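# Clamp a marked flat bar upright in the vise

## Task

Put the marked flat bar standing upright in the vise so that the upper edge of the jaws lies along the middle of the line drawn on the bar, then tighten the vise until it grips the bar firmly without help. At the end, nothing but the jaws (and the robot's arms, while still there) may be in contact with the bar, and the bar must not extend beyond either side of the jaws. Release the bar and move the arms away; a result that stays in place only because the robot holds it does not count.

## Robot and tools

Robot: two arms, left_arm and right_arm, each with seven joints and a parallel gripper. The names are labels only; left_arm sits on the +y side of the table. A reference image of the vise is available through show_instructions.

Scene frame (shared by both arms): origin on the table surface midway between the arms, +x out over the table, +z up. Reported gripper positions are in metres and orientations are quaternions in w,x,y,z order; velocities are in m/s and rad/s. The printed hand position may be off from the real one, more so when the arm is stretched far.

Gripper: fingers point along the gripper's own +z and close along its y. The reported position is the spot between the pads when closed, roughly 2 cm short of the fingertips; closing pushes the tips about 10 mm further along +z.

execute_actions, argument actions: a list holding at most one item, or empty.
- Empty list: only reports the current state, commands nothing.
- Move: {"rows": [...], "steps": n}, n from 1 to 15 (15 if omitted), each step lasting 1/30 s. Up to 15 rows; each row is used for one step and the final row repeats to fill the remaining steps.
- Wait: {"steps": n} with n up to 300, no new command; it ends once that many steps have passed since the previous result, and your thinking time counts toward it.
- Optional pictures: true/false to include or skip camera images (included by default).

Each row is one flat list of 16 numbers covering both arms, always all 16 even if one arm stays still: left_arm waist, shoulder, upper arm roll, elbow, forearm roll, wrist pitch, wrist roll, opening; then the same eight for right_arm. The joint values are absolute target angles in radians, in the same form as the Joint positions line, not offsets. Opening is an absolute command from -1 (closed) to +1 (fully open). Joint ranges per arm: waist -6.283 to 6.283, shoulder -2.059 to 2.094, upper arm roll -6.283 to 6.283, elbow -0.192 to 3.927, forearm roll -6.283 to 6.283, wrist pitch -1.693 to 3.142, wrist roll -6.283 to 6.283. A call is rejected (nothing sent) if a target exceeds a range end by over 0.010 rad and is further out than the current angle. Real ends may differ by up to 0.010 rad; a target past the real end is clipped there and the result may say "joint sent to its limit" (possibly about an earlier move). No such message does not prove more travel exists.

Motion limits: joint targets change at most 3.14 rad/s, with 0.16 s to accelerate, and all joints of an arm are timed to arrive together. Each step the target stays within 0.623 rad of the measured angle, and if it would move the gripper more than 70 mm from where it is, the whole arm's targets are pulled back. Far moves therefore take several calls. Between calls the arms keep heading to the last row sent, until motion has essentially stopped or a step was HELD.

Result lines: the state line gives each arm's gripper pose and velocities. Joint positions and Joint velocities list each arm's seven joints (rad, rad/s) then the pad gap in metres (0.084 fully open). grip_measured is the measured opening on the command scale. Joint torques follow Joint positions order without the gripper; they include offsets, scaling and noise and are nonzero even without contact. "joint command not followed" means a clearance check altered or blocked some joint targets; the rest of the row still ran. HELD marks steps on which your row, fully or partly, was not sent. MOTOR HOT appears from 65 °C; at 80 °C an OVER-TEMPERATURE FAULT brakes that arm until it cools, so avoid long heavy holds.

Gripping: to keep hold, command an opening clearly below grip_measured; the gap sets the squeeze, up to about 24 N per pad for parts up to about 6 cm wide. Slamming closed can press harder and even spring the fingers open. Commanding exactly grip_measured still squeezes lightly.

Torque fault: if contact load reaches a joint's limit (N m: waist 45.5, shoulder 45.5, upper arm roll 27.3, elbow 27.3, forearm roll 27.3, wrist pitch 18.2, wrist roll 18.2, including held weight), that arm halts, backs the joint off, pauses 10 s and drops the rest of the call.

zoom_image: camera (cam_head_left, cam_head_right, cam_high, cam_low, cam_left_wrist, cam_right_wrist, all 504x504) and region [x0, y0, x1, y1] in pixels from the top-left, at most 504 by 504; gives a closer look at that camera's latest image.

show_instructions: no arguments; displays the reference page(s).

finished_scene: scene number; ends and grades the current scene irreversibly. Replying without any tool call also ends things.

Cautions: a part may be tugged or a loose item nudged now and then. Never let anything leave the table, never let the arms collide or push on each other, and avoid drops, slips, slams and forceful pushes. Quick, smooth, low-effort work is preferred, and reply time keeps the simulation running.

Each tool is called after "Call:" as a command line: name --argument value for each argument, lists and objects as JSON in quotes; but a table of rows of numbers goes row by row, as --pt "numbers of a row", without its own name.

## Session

Call:
show_instructions

Call:
execute_actions --actions '[]'

Reference images for this scene: vise manual.

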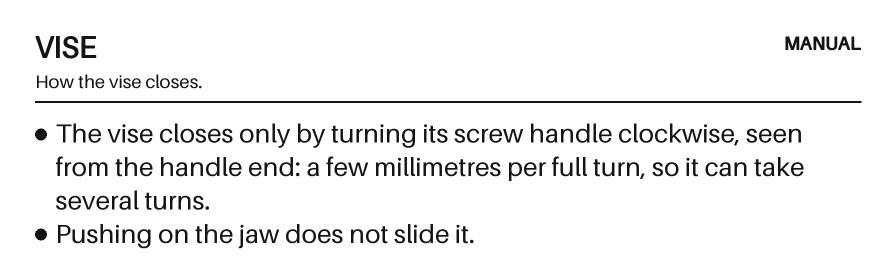

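Scene clock: 0.00 s of 6000.00 s.
left_arm: end_effector_position=(+0.0485, +0.2438, +0.3869) grip_measured=+1.00 end_effector_quat_wxyz=(+0.073, -0.282, +0.950, +0.112) end_effector_velocity=(-0.000, -0.000, -0.000) end_effector_angular_velocity=(+0.000, +0.001, -0.002) | right_arm: end_effector_position=(+0.3611, +0.0823, +0.3689) grip_measured=+1.00 end_effector_quat_wxyz=(+0.156, +0.928, -0.173, +0.291) end_effector_velocity=(+0.001, -0.001, -0.000) end_effector_angular_velocity=(+0.001, -0.000, -0.003)
Joint positions: left_arm=[-1.184 -1.048  0.016  0.857  0.201  2.115  1.424  0.084] | right_arm=[ 0.916  0.081  0.348  1.497 -0.671  1.63   1.583  0.084]
Joint velocities: left_arm=[-0.     0.    -0.     0.    -0.001  0.     0.001 -0.   ] | right_arm=[-0.002  0.    -0.    -0.     0.    -0.     0.002  0.   ]
Joint torques (N m, as the arm reports them, + toward a larger angle): no reading
Motor temperatures (°C, as the motors report them): left_arm=[32 35 39 33 39 33 42] | right_arm=[33 32 30 35 33 33 36]

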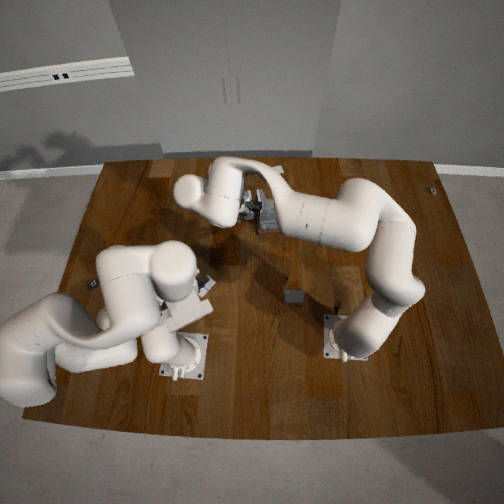

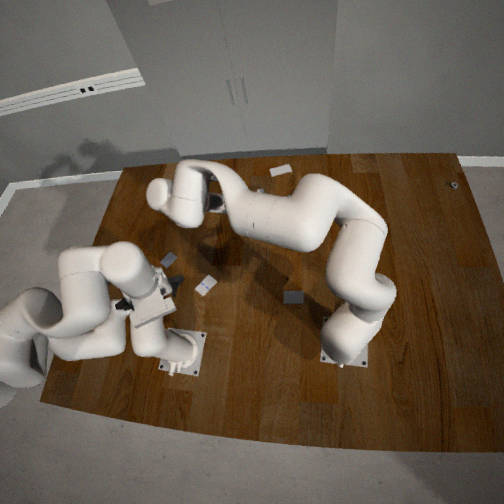

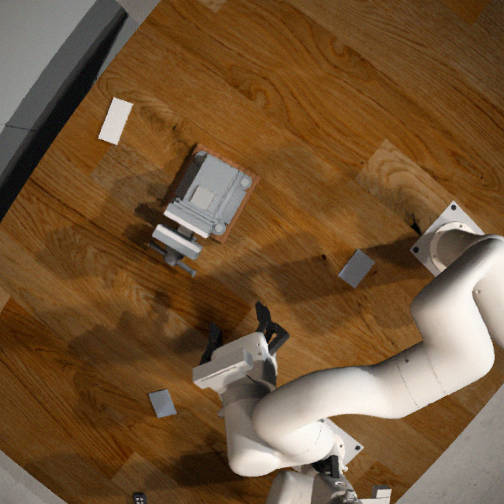

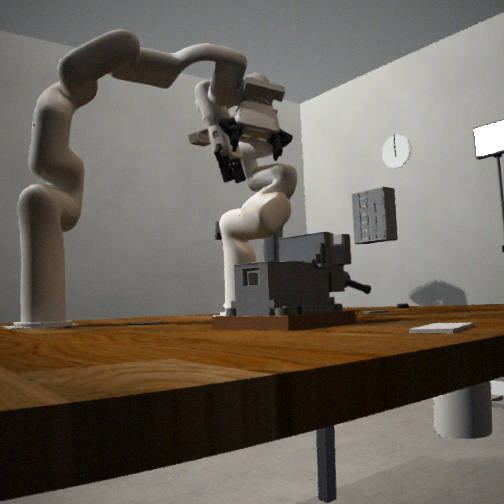

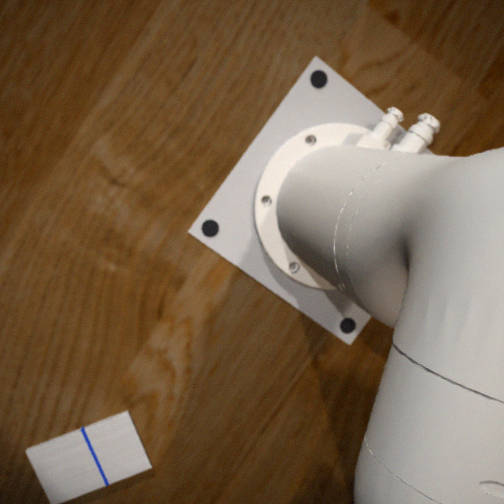

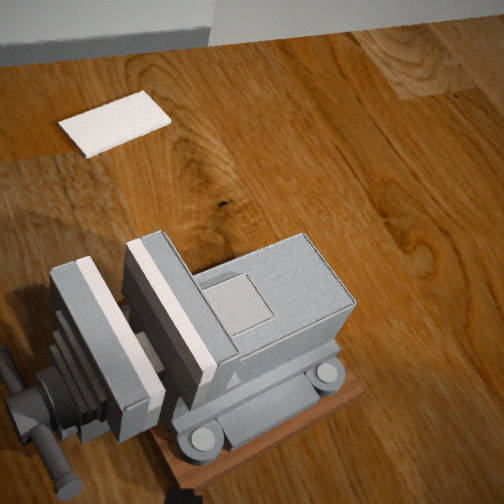

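Call:
execute_actions --actions '[{"rows":[[-1.184,-1.048,0,0.857,0.2,2.115,1.424,1,0.0,0.0,0,1.3,0,1.3,1.5,1]]}]' --pictures false

Call:
execute_actions --actions '[{"rows":[[1.6,-0.3,0,1.0,-1.4,1.4,-3.78,0.3,0.0,0.0,0,1.3,0,1.3,1.5,1]]}]' --pictures false

Call:
execute_actions --actions '[{"steps":60}]'

Call:
zoom_image --camera "cam_high" --region '[120,120,360,420]'

Scene clock: 5.67 s of 6000.00 s.
left_arm: end_effector_position=(+0.0461, +0.2427, +0.3873) grip_measured=+1.00 end_effector_quat_wxyz=(+0.080, -0.278, +0.951, +0.112) end_effector_velocity=(-0.001, -0.000, -0.000) end_effector_angular_velocity=(+0.001, +0.001, -0.003) | right_arm: end_effector_position=(+0.4486, -0.0390, +0.3228) grip_measured=+1.00 end_effector_quat_wxyz=(+0.135, +0.909, -0.366, +0.147) end_effector_velocity=(+0.167, -0.309, -0.070) end_effector_angular_velocity=(+0.453, +0.254, -0.962)
Joint positions: left_arm=[-1.184 -1.048  0.     0.857  0.2    2.115  1.424  0.084] | right_arm=[ 0.608  0.048  0.202  1.415 -0.396  1.493  1.549  0.084]
Joint velocities: left_arm=[-0.002  0.    -0.001 -0.    -0.002  0.001 -0.     0.   ] | right_arm=[-0.745 -0.061 -0.266 -0.154  0.516 -0.25  -0.064 -0.   ]
Joint torques (N m, as the arm reports them, + toward a larger angle): left_arm=[-0.59  2.41  0.05 12.94  0.3  -0.64 -0.2 ] | right_arm=[  0.55 -32.18   0.03  14.44  -1.02  -0.96   0.29]
Motor temperatures (°C, as the motors report them): left_arm=[32 35 39 34 39 33 42] | right_arm=[33 32 30 35 33 33 36]
Steps of this call (steps 1 to 155: nothing new was sent; steps 156 to 170: all 15 steps of this action). Readings (joint positions):
156: left_arm=[-1.184 -1.048 0.016 0.857 0.201 2.115 1.424] | right_arm=[0.916 0.081 0.348 1.496 -0.671 1.630 1.583]
157: left_arm=[-1.184 -1.048 0.015 0.857 0.201 2.115 1.424] | right_arm=[0.913 0.080 0.347 1.495 -0.667 1.627 1.582]
159: left_arm=[-1.184 -1.048 0.008 0.857 0.201 2.115 1.424] | right_arm=[0.880 0.074 0.336 1.484 -0.628 1.606 1.577]
163: left_arm=[-1.184 -1.048 0.001 0.857 0.200 2.115 1.424] | right_arm=[0.778 0.065 0.271 1.455 -0.534 1.560 1.565]
170: the state above

Scene clock: 6.17 s of 6000.00 s.
left_arm: end_effector_position=(+0.0926, +0.0963, +0.3625) grip_measured=+0.29 end_effector_quat_wxyz=(-0.120, -0.606, +0.783, +0.062) end_effector_velocity=(+0.243, -0.265, -0.040) end_effector_angular_velocity=(-0.556, +0.851, +2.428) | right_arm: end_effector_position=(+0.5067, -0.2041, +0.2988) grip_measured=+1.00 end_effector_quat_wxyz=(+0.066, +0.806, -0.586, +0.041) end_effector_velocity=(+0.062, -0.347, -0.033) end_effector_angular_velocity=(+0.488, -0.029, -1.010)
Joint positions: left_arm=[-0.755 -0.658 -0.001  0.934 -0.23   1.739  0.996  0.056] | right_arm=[ 0.234  0.018  0.078  1.344 -0.152  1.374  1.519  0.084]
Joint velocities: left_arm=[ 1.164  0.79   0.003  0.142 -1.164 -0.739 -1.16  -0.   ] | right_arm=[-0.74  -0.058 -0.246 -0.141  0.481 -0.234 -0.059 -0.   ]
Joint torques (N m, as the arm reports them, + toward a larger angle): left_arm=[ 0.88 -4.75  2.96 15.03 -0.44 -0.51 -0.26] | right_arm=[ -0.49 -31.29   0.1   14.44  -0.47  -1.26   0.24]
Motor temperatures (°C, as the motors report them): left_arm=[32 35 39 34 39 33 42] | right_arm=[33 32 30 35 33 33 36]
Steps of this call (steps 1 to 15: all 15 steps of this action). Readings (joint positions):
1: left_arm=[-1.184 -1.048 0.000 0.857 0.200 2.115 1.424] | right_arm=[0.583 0.046 0.194 1.410 -0.379 1.485 1.546]
2: left_arm=[-1.181 -1.045 0.000 0.858 0.196 2.112 1.421] | right_arm=[0.558 0.044 0.185 1.405 -0.363 1.477 1.544]
4: left_arm=[-1.140 -1.008 -0.000 0.869 0.154 2.072 1.380] | right_arm=[0.508 0.040 0.169 1.396 -0.331 1.461 1.540]
8: left_arm=[-1.001 -0.865 -0.001 0.896 0.017 1.934 1.243] | right_arm=[0.408 0.032 0.136 1.377 -0.266 1.429 1.533]
15: the state above

Scene clock: 8.17 s of 6000.00 s.
left_arm: end_effector_position=(+0.3598, +0.5702, +0.4676) grip_measured=+0.29 end_effector_quat_wxyz=(+0.611, +0.308, +0.730, +0.016) end_effector_velocity=(-0.199, +0.326, +0.014) end_effector_angular_velocity=(-0.928, +0.271, +1.093) | right_arm: end_effector_position=(+0.5151, -0.3171, +0.2916) grip_measured=+1.00 end_effector_quat_wxyz=(-0.000, +0.702, -0.712, -0.000) end_effector_velocity=(-0.000, -0.000, +0.000) end_effector_angular_velocity=(+0.000, -0.000, -0.001)
Joint positions: left_arm=[ 1.147 -0.311  0.     0.998 -1.346  1.41  -0.915  0.056] | right_arm=[ 0.     0.     0.     1.3   -0.     1.3    1.5    0.084]
Joint velocities: left_arm=[ 0.805  0.019 -0.001  0.003 -0.096 -0.018 -0.975 -0.   ] | right_arm=[-0.    -0.001  0.    -0.001  0.    -0.     0.001  0.   ]
Joint torques (N m, as the arm reports them, + toward a larger angle): left_arm=[ -0.88 -10.33   0.75  15.71  -1.8    0.92  -0.21] | right_arm=[ -0.33 -30.43  -0.17  14.42  -0.45  -1.41   0.42]
Motor temperatures (°C, as the motors report them): left_arm=[32 35 39 34 39 33 42] | right_arm=[33 32 30 35 33 33 36]
Steps of this call (steps 1 to 60: the robot went on to your last target). Readings (joint positions):
1: left_arm=[-0.716 -0.632 -0.001 0.939 -0.269 1.715 0.957] | right_arm=[0.209 0.016 0.070 1.340 -0.136 1.366 1.517]
2: left_arm=[-0.676 -0.608 -0.001 0.943 -0.309 1.692 0.917] | right_arm=[0.185 0.014 0.061 1.335 -0.120 1.359 1.515]
4: left_arm=[-0.595 -0.563 -0.001 0.951 -0.390 1.650 0.836] | right_arm=[0.136 0.011 0.045 1.326 -0.088 1.343 1.511]
8: left_arm=[-0.433 -0.493 0.000 0.964 -0.551 1.584 0.675] | right_arm=[0.043 0.003 0.013 1.308 -0.029 1.314 1.504]
60: the state above

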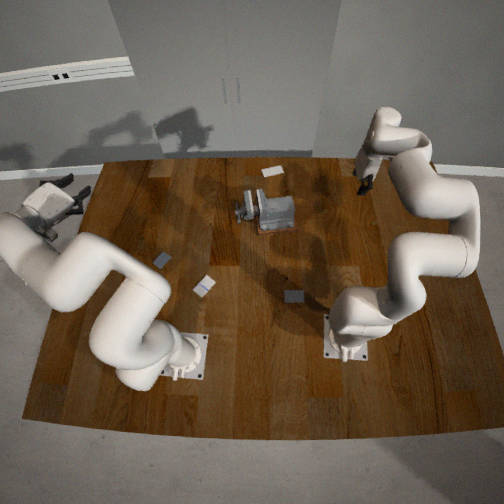

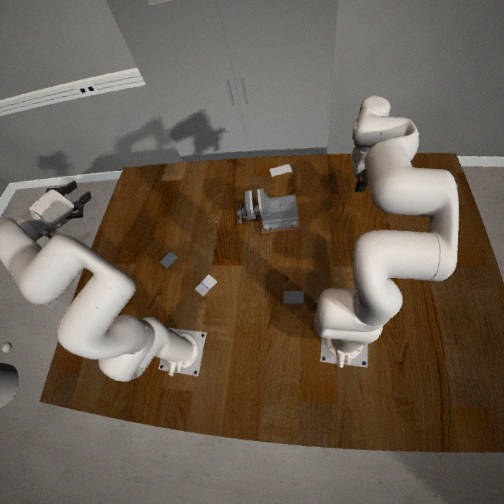

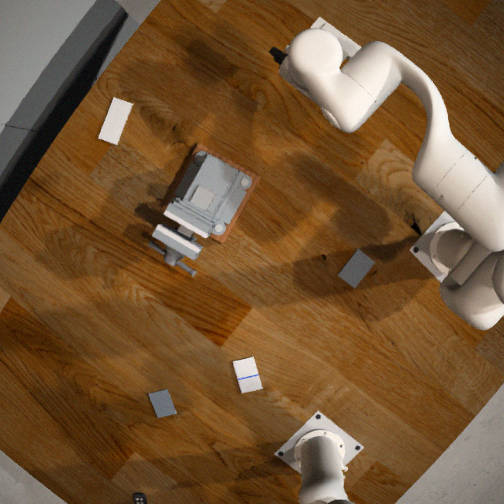

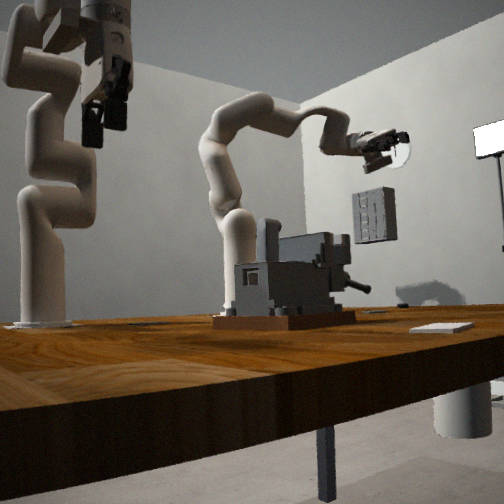

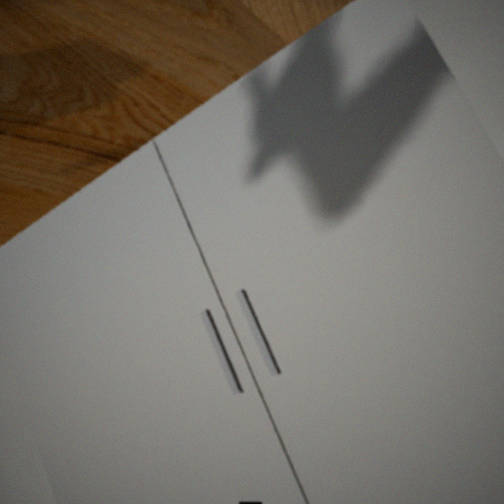

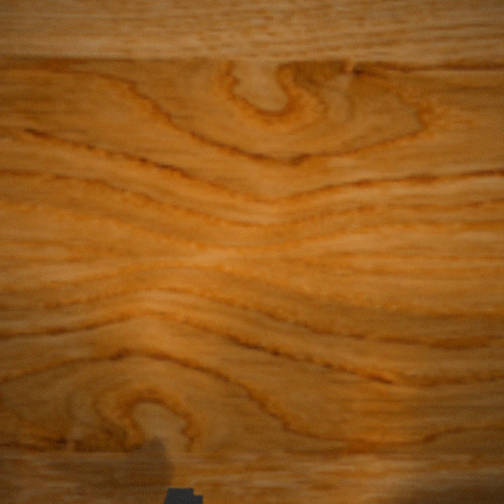

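Region (120, 120, 360, 420) of cam_high's 504x504 image, scaled by 1.680, with more detail than that image has; it fills the left 403 columns of this view, and the rest is white.

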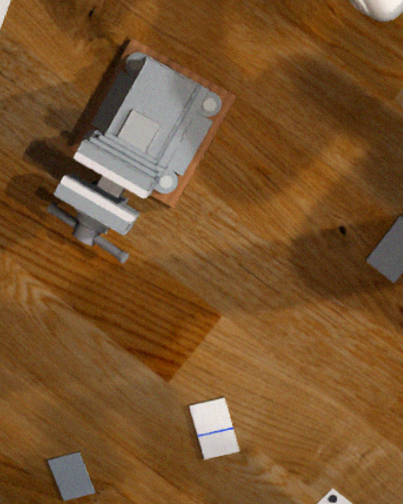

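Call:
execute_actions --actions '[{"rows":[[1.6,-0.3,0,1.0,-1.4,1.4,-3.78,0.3,1.272,0.0,0,1.3,0,1.3,1.838,1]]}]' --pictures false

Call:
execute_actions --actions '[{"steps":30}]' --pictures false

Call:
execute_actions --actions '[{"rows":[[1.6,-0.3,0,1.0,-1.4,1.4,-3.78,0.3,1.272,0.392,0,1.404,0,1.012,1.838,1]]}]' --pictures false

Call:
execute_actions --actions '[{"steps":20}]'

Scene clock: 18.27 s of 6000.00 s.
left_arm: end_effector_position=(+0.2086, +0.7236, +0.4755) grip_measured=+0.29 end_effector_quat_wxyz=(-0.242, +0.743, -0.225, +0.581) end_effector_velocity=(-0.000, -0.000, +0.000) end_effector_angular_velocity=(+0.002, +0.000, +0.000) | right_arm: end_effector_position=(+0.5013, -0.1554, +0.2915) grip_measured=+1.00 end_effector_quat_wxyz=(-0.000, +0.766, -0.643, -0.000) end_effector_velocity=(-0.096, +0.367, -0.000) end_effector_angular_velocity=(+0.000, +0.001, +0.534)
Joint positions: left_arm=[ 1.6   -0.3   -0.     1.    -1.4    1.4   -3.78   0.056] | right_arm=[0.339 0.    0.001 1.3   0.    1.3   1.652 0.084]
Joint velocities: left_arm=[ 0.001 -0.001 -0.     0.     0.     0.001  0.001  0.   ] | right_arm=[ 0.791 -0.     0.002 -0.     0.     0.001  0.259  0.   ]
Joint torques (N m, as the arm reports them, + toward a larger angle): left_arm=[-0.73 -9.93  0.87 15.86 -2.03  0.41 -0.29] | right_arm=[ -1.06 -30.54  -0.56  14.42  -0.2   -1.32   0.62]
Motor temperatures (°C, as the motors report them): left_arm=[32 35 39 34 39 33 42] | right_arm=[33 32 30 36 33 33 36]
Steps of this call (steps 1 to 60: the robot went on to your last target; steps 61 to 288: nothing new was sent; steps 289 to 303: all 15 steps of this action). Readings (joint positions):
289: left_arm=[1.600 -0.300 -0.000 1.000 -1.400 1.400 -3.780] | right_arm=[0.000 0.000 -0.000 1.300 -0.000 1.300 1.500]
290: left_arm=[1.600 -0.300 -0.000 1.000 -1.400 1.400 -3.780] | right_arm=[0.003 -0.000 -0.001 1.300 -0.000 1.300 1.502]
292: left_arm=[1.600 -0.300 -0.000 1.000 -1.400 1.400 -3.780] | right_arm=[0.040 -0.000 -0.009 1.300 -0.001 1.300 1.524]
296: left_arm=[1.600 -0.300 -0.000 1.000 -1.400 1.400 -3.780] | right_arm=[0.155 0.000 0.003 1.300 0.000 1.300 1.580]
303: the state above

Scene clock: 19.27 s of 6000.00 s.
left_arm: end_effector_position=(+0.2086, +0.7236, +0.4755) grip_measured=+0.29 end_effector_quat_wxyz=(-0.242, +0.743, -0.225, +0.581) end_effector_velocity=(+0.000, -0.000, -0.000) end_effector_angular_velocity=(+0.001, -0.000, -0.001) | right_arm: end_effector_position=(+0.2781, +0.1380, +0.2916) grip_measured=+1.00 end_effector_quat_wxyz=(+0.000, +0.927, -0.375, -0.000) end_effector_velocity=(-0.327, +0.190, +0.000) end_effector_angular_velocity=(+0.000, -0.000, +0.654)
Joint positions: left_arm=[ 1.6   -0.3   -0.     1.    -1.4    1.4   -3.78   0.056] | right_arm=[1.129 0.    0.    1.3   0.    1.3   1.813 0.084]
Joint velocities: left_arm=[-0.001  0.    -0.    -0.    -0.    -0.     0.001  0.   ] | right_arm=[ 0.79  -0.    -0.     0.     0.     0.     0.136  0.   ]
Joint torques (N m, as the arm reports them, + toward a larger angle): left_arm=[-0.67 -9.86  0.71 16.13 -1.95  0.66 -0.39] | right_arm=[  0.21 -30.76  -0.26  14.48  -0.28  -1.22   0.46]
Motor temperatures (°C, as the motors report them): left_arm=[32 35 39 34 39 33 42] | right_arm=[33 32 30 36 33 33 36]
Steps of this call (steps 1 to 30: the robot went on to your last target). Readings (joint positions):
1: left_arm=[1.600 -0.300 0.000 1.000 -1.400 1.400 -3.780] | right_arm=[0.365 0.000 0.001 1.300 0.000 1.300 1.660]
2: left_arm=[1.600 -0.300 -0.000 1.000 -1.400 1.400 -3.780] | right_arm=[0.392 0.000 0.001 1.300 0.000 1.300 1.668]
4: left_arm=[1.600 -0.300 -0.000 1.000 -1.400 1.400 -3.780] | right_arm=[0.444 0.000 0.001 1.300 0.000 1.300 1.683]
8: left_arm=[1.600 -0.300 -0.000 1.000 -1.400 1.400 -3.780] | right_arm=[0.550 0.000 0.001 1.300 0.000 1.300 1.710]
30: the state above

Scene clock: 19.77 s of 6000.00 s.
left_arm: end_effector_position=(+0.2086, +0.7236, +0.4755) grip_measured=+0.29 end_effector_quat_wxyz=(-0.242, +0.743, -0.225, +0.581) end_effector_velocity=(-0.000, -0.000, +0.001) end_effector_angular_velocity=(+0.001, -0.001, +0.000) | right_arm: end_effector_position=(+0.2517, +0.2406, +0.1653) grip_measured=+1.00 end_effector_quat_wxyz=(+0.002, +0.946, -0.323, -0.000) end_effector_velocity=(-0.049, +0.095, -0.254) end_effector_angular_velocity=(-0.096, +0.047, +0.121)
Joint positions: left_arm=[ 1.6   -0.3    0.     1.    -1.4    1.4   -3.78   0.056] | right_arm=[1.262 0.352 0.    1.391 0.    1.044 1.836 0.084]
Joint velocities: left_arm=[ 0.001 -0.001 -0.     0.    -0.001  0.     0.     0.   ] | right_arm=[ 0.128  0.571  0.017  0.093  0.001 -0.371  0.023 -0.   ]
Joint torques (N m, as the arm reports them, + toward a larger angle): left_arm=[-0.09 -9.91  1.03 15.86 -2.1   0.81 -0.37] | right_arm=[ -2.8  -54.72  -1.14  15.95  -0.41  -1.02   0.42]
Motor temperatures (°C, as the motors report them): left_arm=[32 35 39 35 39 33 42] | right_arm=[33 32 30 36 33 33 36]
Steps of this call (steps 1 to 15: all 15 steps of this action). Readings (joint positions):
1: left_arm=[1.600 -0.300 -0.000 1.000 -1.400 1.400 -3.780] | right_arm=[1.156 0.000 0.000 1.300 0.000 1.300 1.818]
2: left_arm=[1.600 -0.300 0.000 1.000 -1.400 1.400 -3.780] | right_arm=[1.179 0.003 0.001 1.302 0.000 1.297 1.822]
4: left_arm=[1.600 -0.300 -0.000 1.000 -1.400 1.400 -3.780] | right_arm=[1.202 0.038 0.007 1.318 0.001 1.266 1.825]
8: left_arm=[1.600 -0.300 -0.000 1.000 -1.400 1.400 -3.780] | right_arm=[1.220 0.166 -0.003 1.342 -0.000 1.179 1.829]
15: the state above

Scene clock: 20.43 s of 6000.00 s.
left_arm: end_effector_position=(+0.2086, +0.7236, +0.4755) grip_measured=+0.29 end_effector_quat_wxyz=(-0.242, +0.743, -0.225, +0.581) end_effector_velocity=(-0.000, +0.000, +0.000) end_effector_angular_velocity=(-0.000, +0.000, +0.000) | right_arm: end_effector_position=(+0.2501, +0.2502, +0.1506) grip_measured=+1.00 end_effector_quat_wxyz=(-0.000, +0.948, -0.320, +0.000) end_effector_velocity=(-0.001, -0.000, -0.001) end_effector_angular_velocity=(-0.001, +0.001, +0.000)
Joint positions: left_arm=[ 1.6   -0.3    0.     1.    -1.4    1.4   -3.78   0.056] | right_arm=[ 1.272  0.392 -0.     1.404 -0.     1.012  1.838  0.084]
Joint velocities: left_arm=[ 0. -0.  0.  0.  0.  0. -0.  0.] | right_arm=[ 0.001  0.001  0.    -0.001  0.    -0.     0.    -0.   ]
Joint torques (N m, as the arm reports them, + toward a larger angle): left_arm=[ 0.   -9.74  0.74 15.81 -1.92  0.96 -0.44] | right_arm=[ -0.36 -41.21  -0.58  13.88  -0.16  -1.36   0.32]
Motor temperatures (°C, as the motors report them): left_arm=[32 35 39 35 39 33 42] | right_arm=[33 32 30 36 33 33 36]
Steps of this call (steps 1 to 20: the robot went on to your last target). Readings (joint positions):
1: left_arm=[1.600 -0.300 0.000 1.000 -1.400 1.400 -3.780] | right_arm=[1.266 0.368 0.001 1.394 0.000 1.034 1.837]
2: left_arm=[1.600 -0.300 0.000 1.000 -1.400 1.400 -3.780] | right_arm=[1.268 0.378 0.001 1.396 0.000 1.027 1.837]
4: left_arm=[1.600 -0.300 0.000 1.000 -1.400 1.400 -3.780] | right_arm=[1.271 0.386 0.001 1.400 0.000 1.018 1.838]
8: left_arm=[1.600 -0.300 -0.000 1.000 -1.400 1.400 -3.780] | right_arm=[1.271 0.388 -0.001 1.405 -0.000 1.013 1.838]
20: the state above

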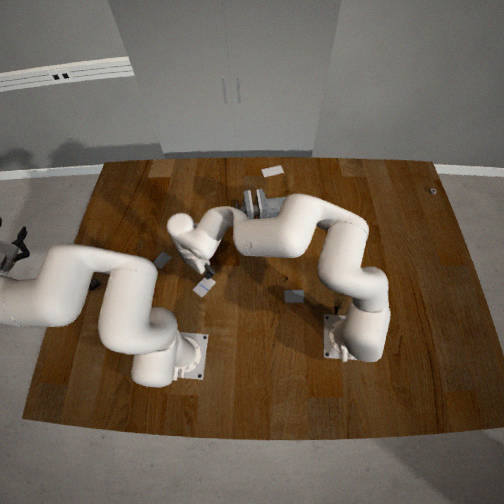

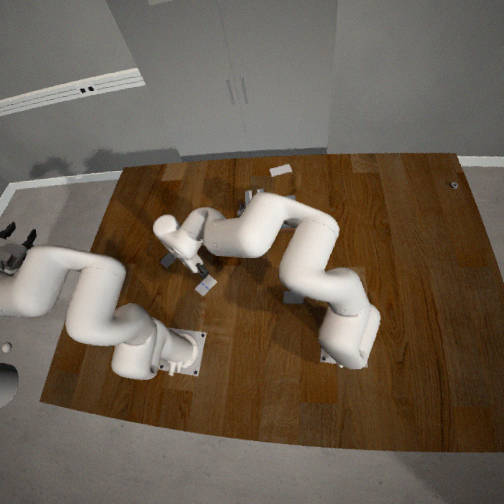

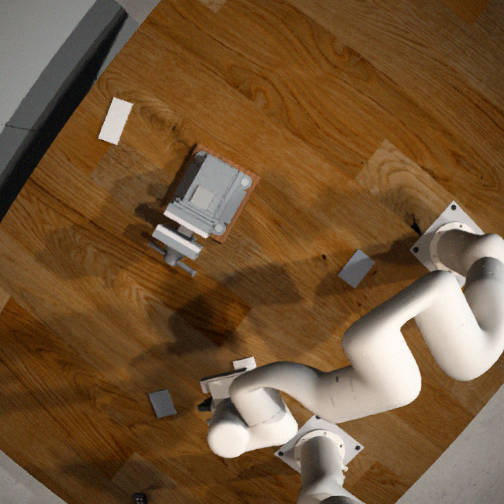

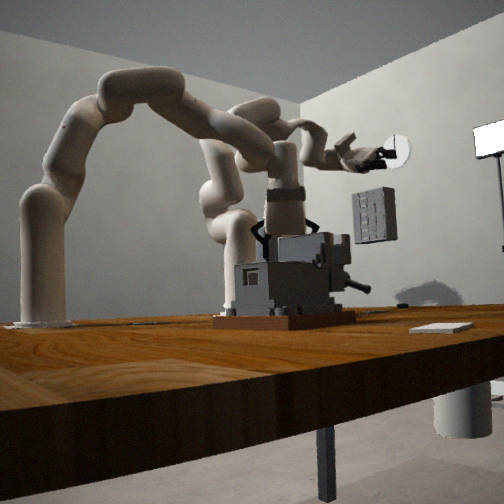

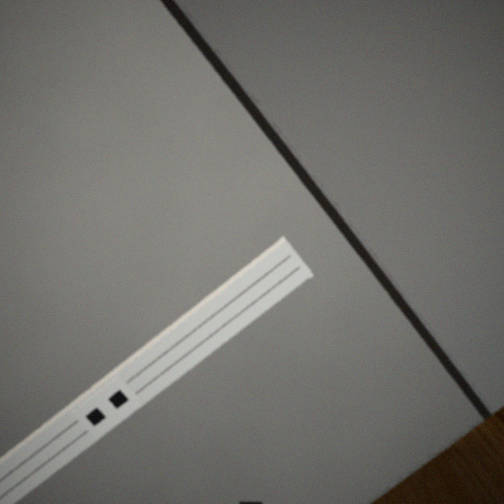

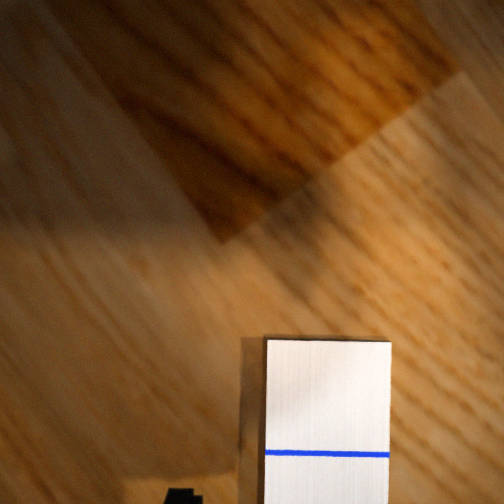

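Call:
execute_actions --actions '[{"rows":[[1.6,-0.3,0,1.0,-1.4,1.4,-3.78,0.3,1.25,0.56,0,1.288,0,0.728,1.831,0.5]]}]' --pictures false

Call:
execute_actions --actions '[{"rows":[[1.6,-0.3,0,1.0,-1.4,1.4,-3.78,0.3,1.25,0.583,0,1.288,0,0.705,1.831,0.5]]}]'

Scene clock: 26.97 s of 6000.00 s.
left_arm: end_effector_position=(+0.2086, +0.7236, +0.4755) grip_measured=+0.29 end_effector_quat_wxyz=(-0.242, +0.743, -0.225, +0.581) end_effector_velocity=(-0.000, +0.000, +0.000) end_effector_angular_velocity=(-0.000, -0.000, +0.000) | right_arm: end_effector_position=(+0.2588, +0.2393, +0.0335) grip_measured=+0.49 end_effector_quat_wxyz=(+0.002, +0.945, -0.327, -0.000) end_effector_velocity=(+0.010, +0.025, -0.000) end_effector_angular_velocity=(+0.095, -0.038, +0.002)
Joint positions: left_arm=[ 1.6   -0.3    0.     1.    -1.4    1.4   -3.78   0.056] | right_arm=[ 1.25   0.557 -0.     1.29  -0.     0.737  1.831  0.065]
Joint velocities: left_arm=[-0.  0.  0.  0. -0. -0. -0. -0.] | right_arm=[-0.005  0.017  0.005  0.002 -0.    -0.117 -0.002 -0.   ]
Joint torques (N m, as the arm reports them, + toward a larger angle): left_arm=[-0.02 -9.98  0.99 16.15 -2.13  0.73 -0.39] | right_arm=[ -0.44 -46.12  -0.21  13.5   -0.32  -1.6    0.27]
Motor temperatures (°C, as the motors report them): left_arm=[32 35 39 35 39 33 42] | right_arm=[33 32 30 36 33 33 36]
Steps of this call (steps 1 to 15: the robot went on to your last target; steps 16 to 181: nothing new was sent; steps 182 to 196: all 15 steps of this action). Readings (joint positions):
182: left_arm=[1.600 -0.300 0.000 1.000 -1.400 1.400 -3.780] | right_arm=[1.272 0.392 0.000 1.404 -0.000 1.012 1.838]
183: left_arm=[1.600 -0.300 -0.000 1.000 -1.400 1.400 -3.780] | right_arm=[1.272 0.393 0.000 1.403 0.000 1.008 1.838]
185: left_arm=[1.600 -0.300 0.000 1.000 -1.400 1.400 -3.780] | right_arm=[1.269 0.412 0.001 1.392 0.000 0.964 1.837]
189: left_arm=[1.600 -0.300 0.000 1.000 -1.400 1.400 -3.780] | right_arm=[1.259 0.493 -0.000 1.333 -0.000 0.846 1.834]
196: the state above

Scene clock: 27.47 s of 6000.00 s.
left_arm: end_effector_position=(+0.2086, +0.7236, +0.4755) grip_measured=+0.29 end_effector_quat_wxyz=(-0.242, +0.743, -0.225, +0.581) end_effector_velocity=(-0.000, +0.000, +0.000) end_effector_angular_velocity=(+0.001, +0.000, +0.002) | right_arm: end_effector_position=(+0.2594, +0.2403, +0.0211) grip_measured=+0.49 end_effector_quat_wxyz=(-0.001, +0.945, -0.327, +0.000) end_effector_velocity=(-0.001, -0.003, -0.004) end_effector_angular_velocity=(-0.007, +0.003, -0.002)
Joint positions: left_arm=[ 1.6   -0.3   -0.     1.    -1.4    1.4   -3.78   0.056] | right_arm=[1.25  0.582 0.    1.288 0.    0.705 1.831 0.065]
Joint velocities: left_arm=[ 0.    -0.     0.     0.     0.    -0.001  0.     0.   ] | right_arm=[-0.001  0.005 -0.    -0.004 -0.    -0.001  0.002 -0.   ]
Joint torques (N m, as the arm reports them, + toward a larger angle): left_arm=[-0.52 -9.75  0.52 16.   -1.7   0.69 -0.42] | right_arm=[ -0.2  -43.63  -0.67  12.11  -0.32  -1.31   0.35]
Motor temperatures (°C, as the motors report them): left_arm=[32 35 39 35 39 33 42] | right_arm=[33 32 30 36 33 33 36]
Steps of this call (steps 1 to 15: all 15 steps of this action). Readings (joint positions):
1: left_arm=[1.600 -0.300 0.000 1.000 -1.400 1.400 -3.780] | right_arm=[1.250 0.557 0.000 1.290 -0.000 0.733 1.831]
2: left_arm=[1.600 -0.300 0.000 1.000 -1.400 1.400 -3.780] | right_arm=[1.250 0.559 0.000 1.291 0.000 0.729 1.831]
4: left_arm=[1.600 -0.300 -0.000 1.000 -1.400 1.400 -3.780] | right_arm=[1.250 0.568 0.000 1.292 0.000 0.717 1.831]
8: left_arm=[1.600 -0.300 0.000 1.000 -1.400 1.400 -3.780] | right_arm=[1.250 0.581 0.000 1.287 -0.000 0.708 1.831]
15: the state above

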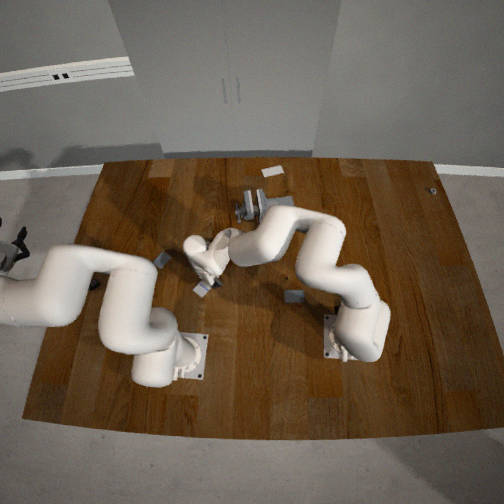

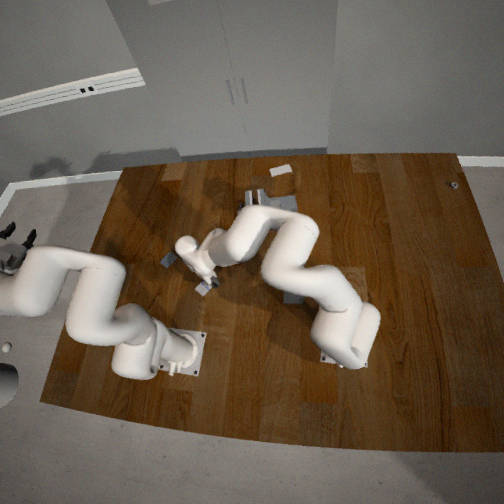

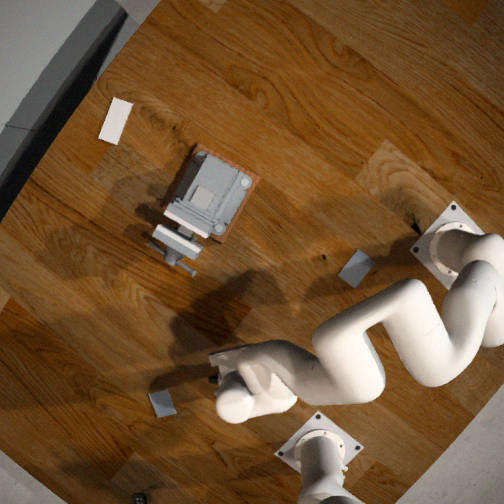

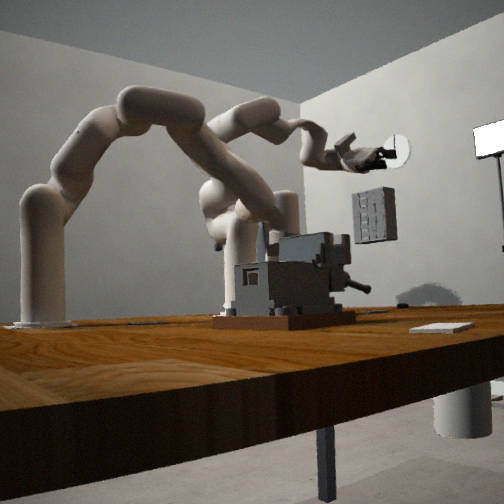

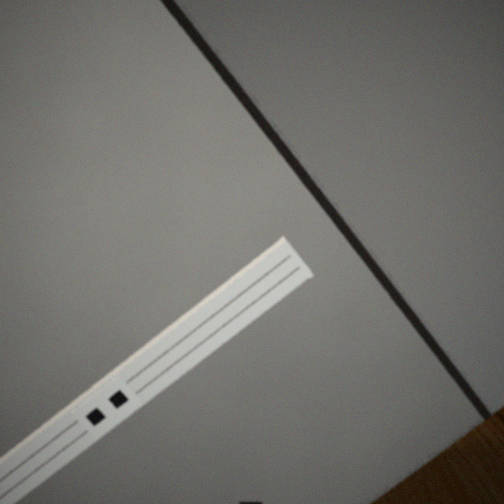

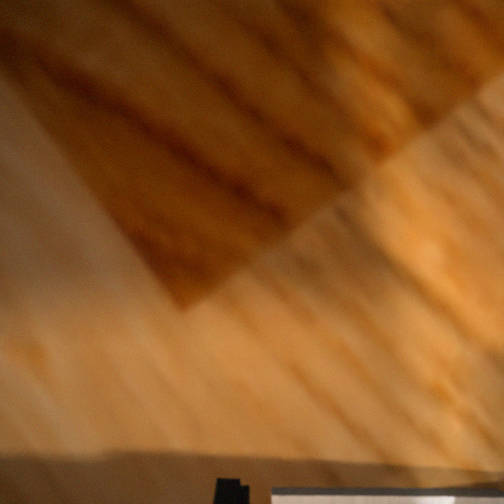

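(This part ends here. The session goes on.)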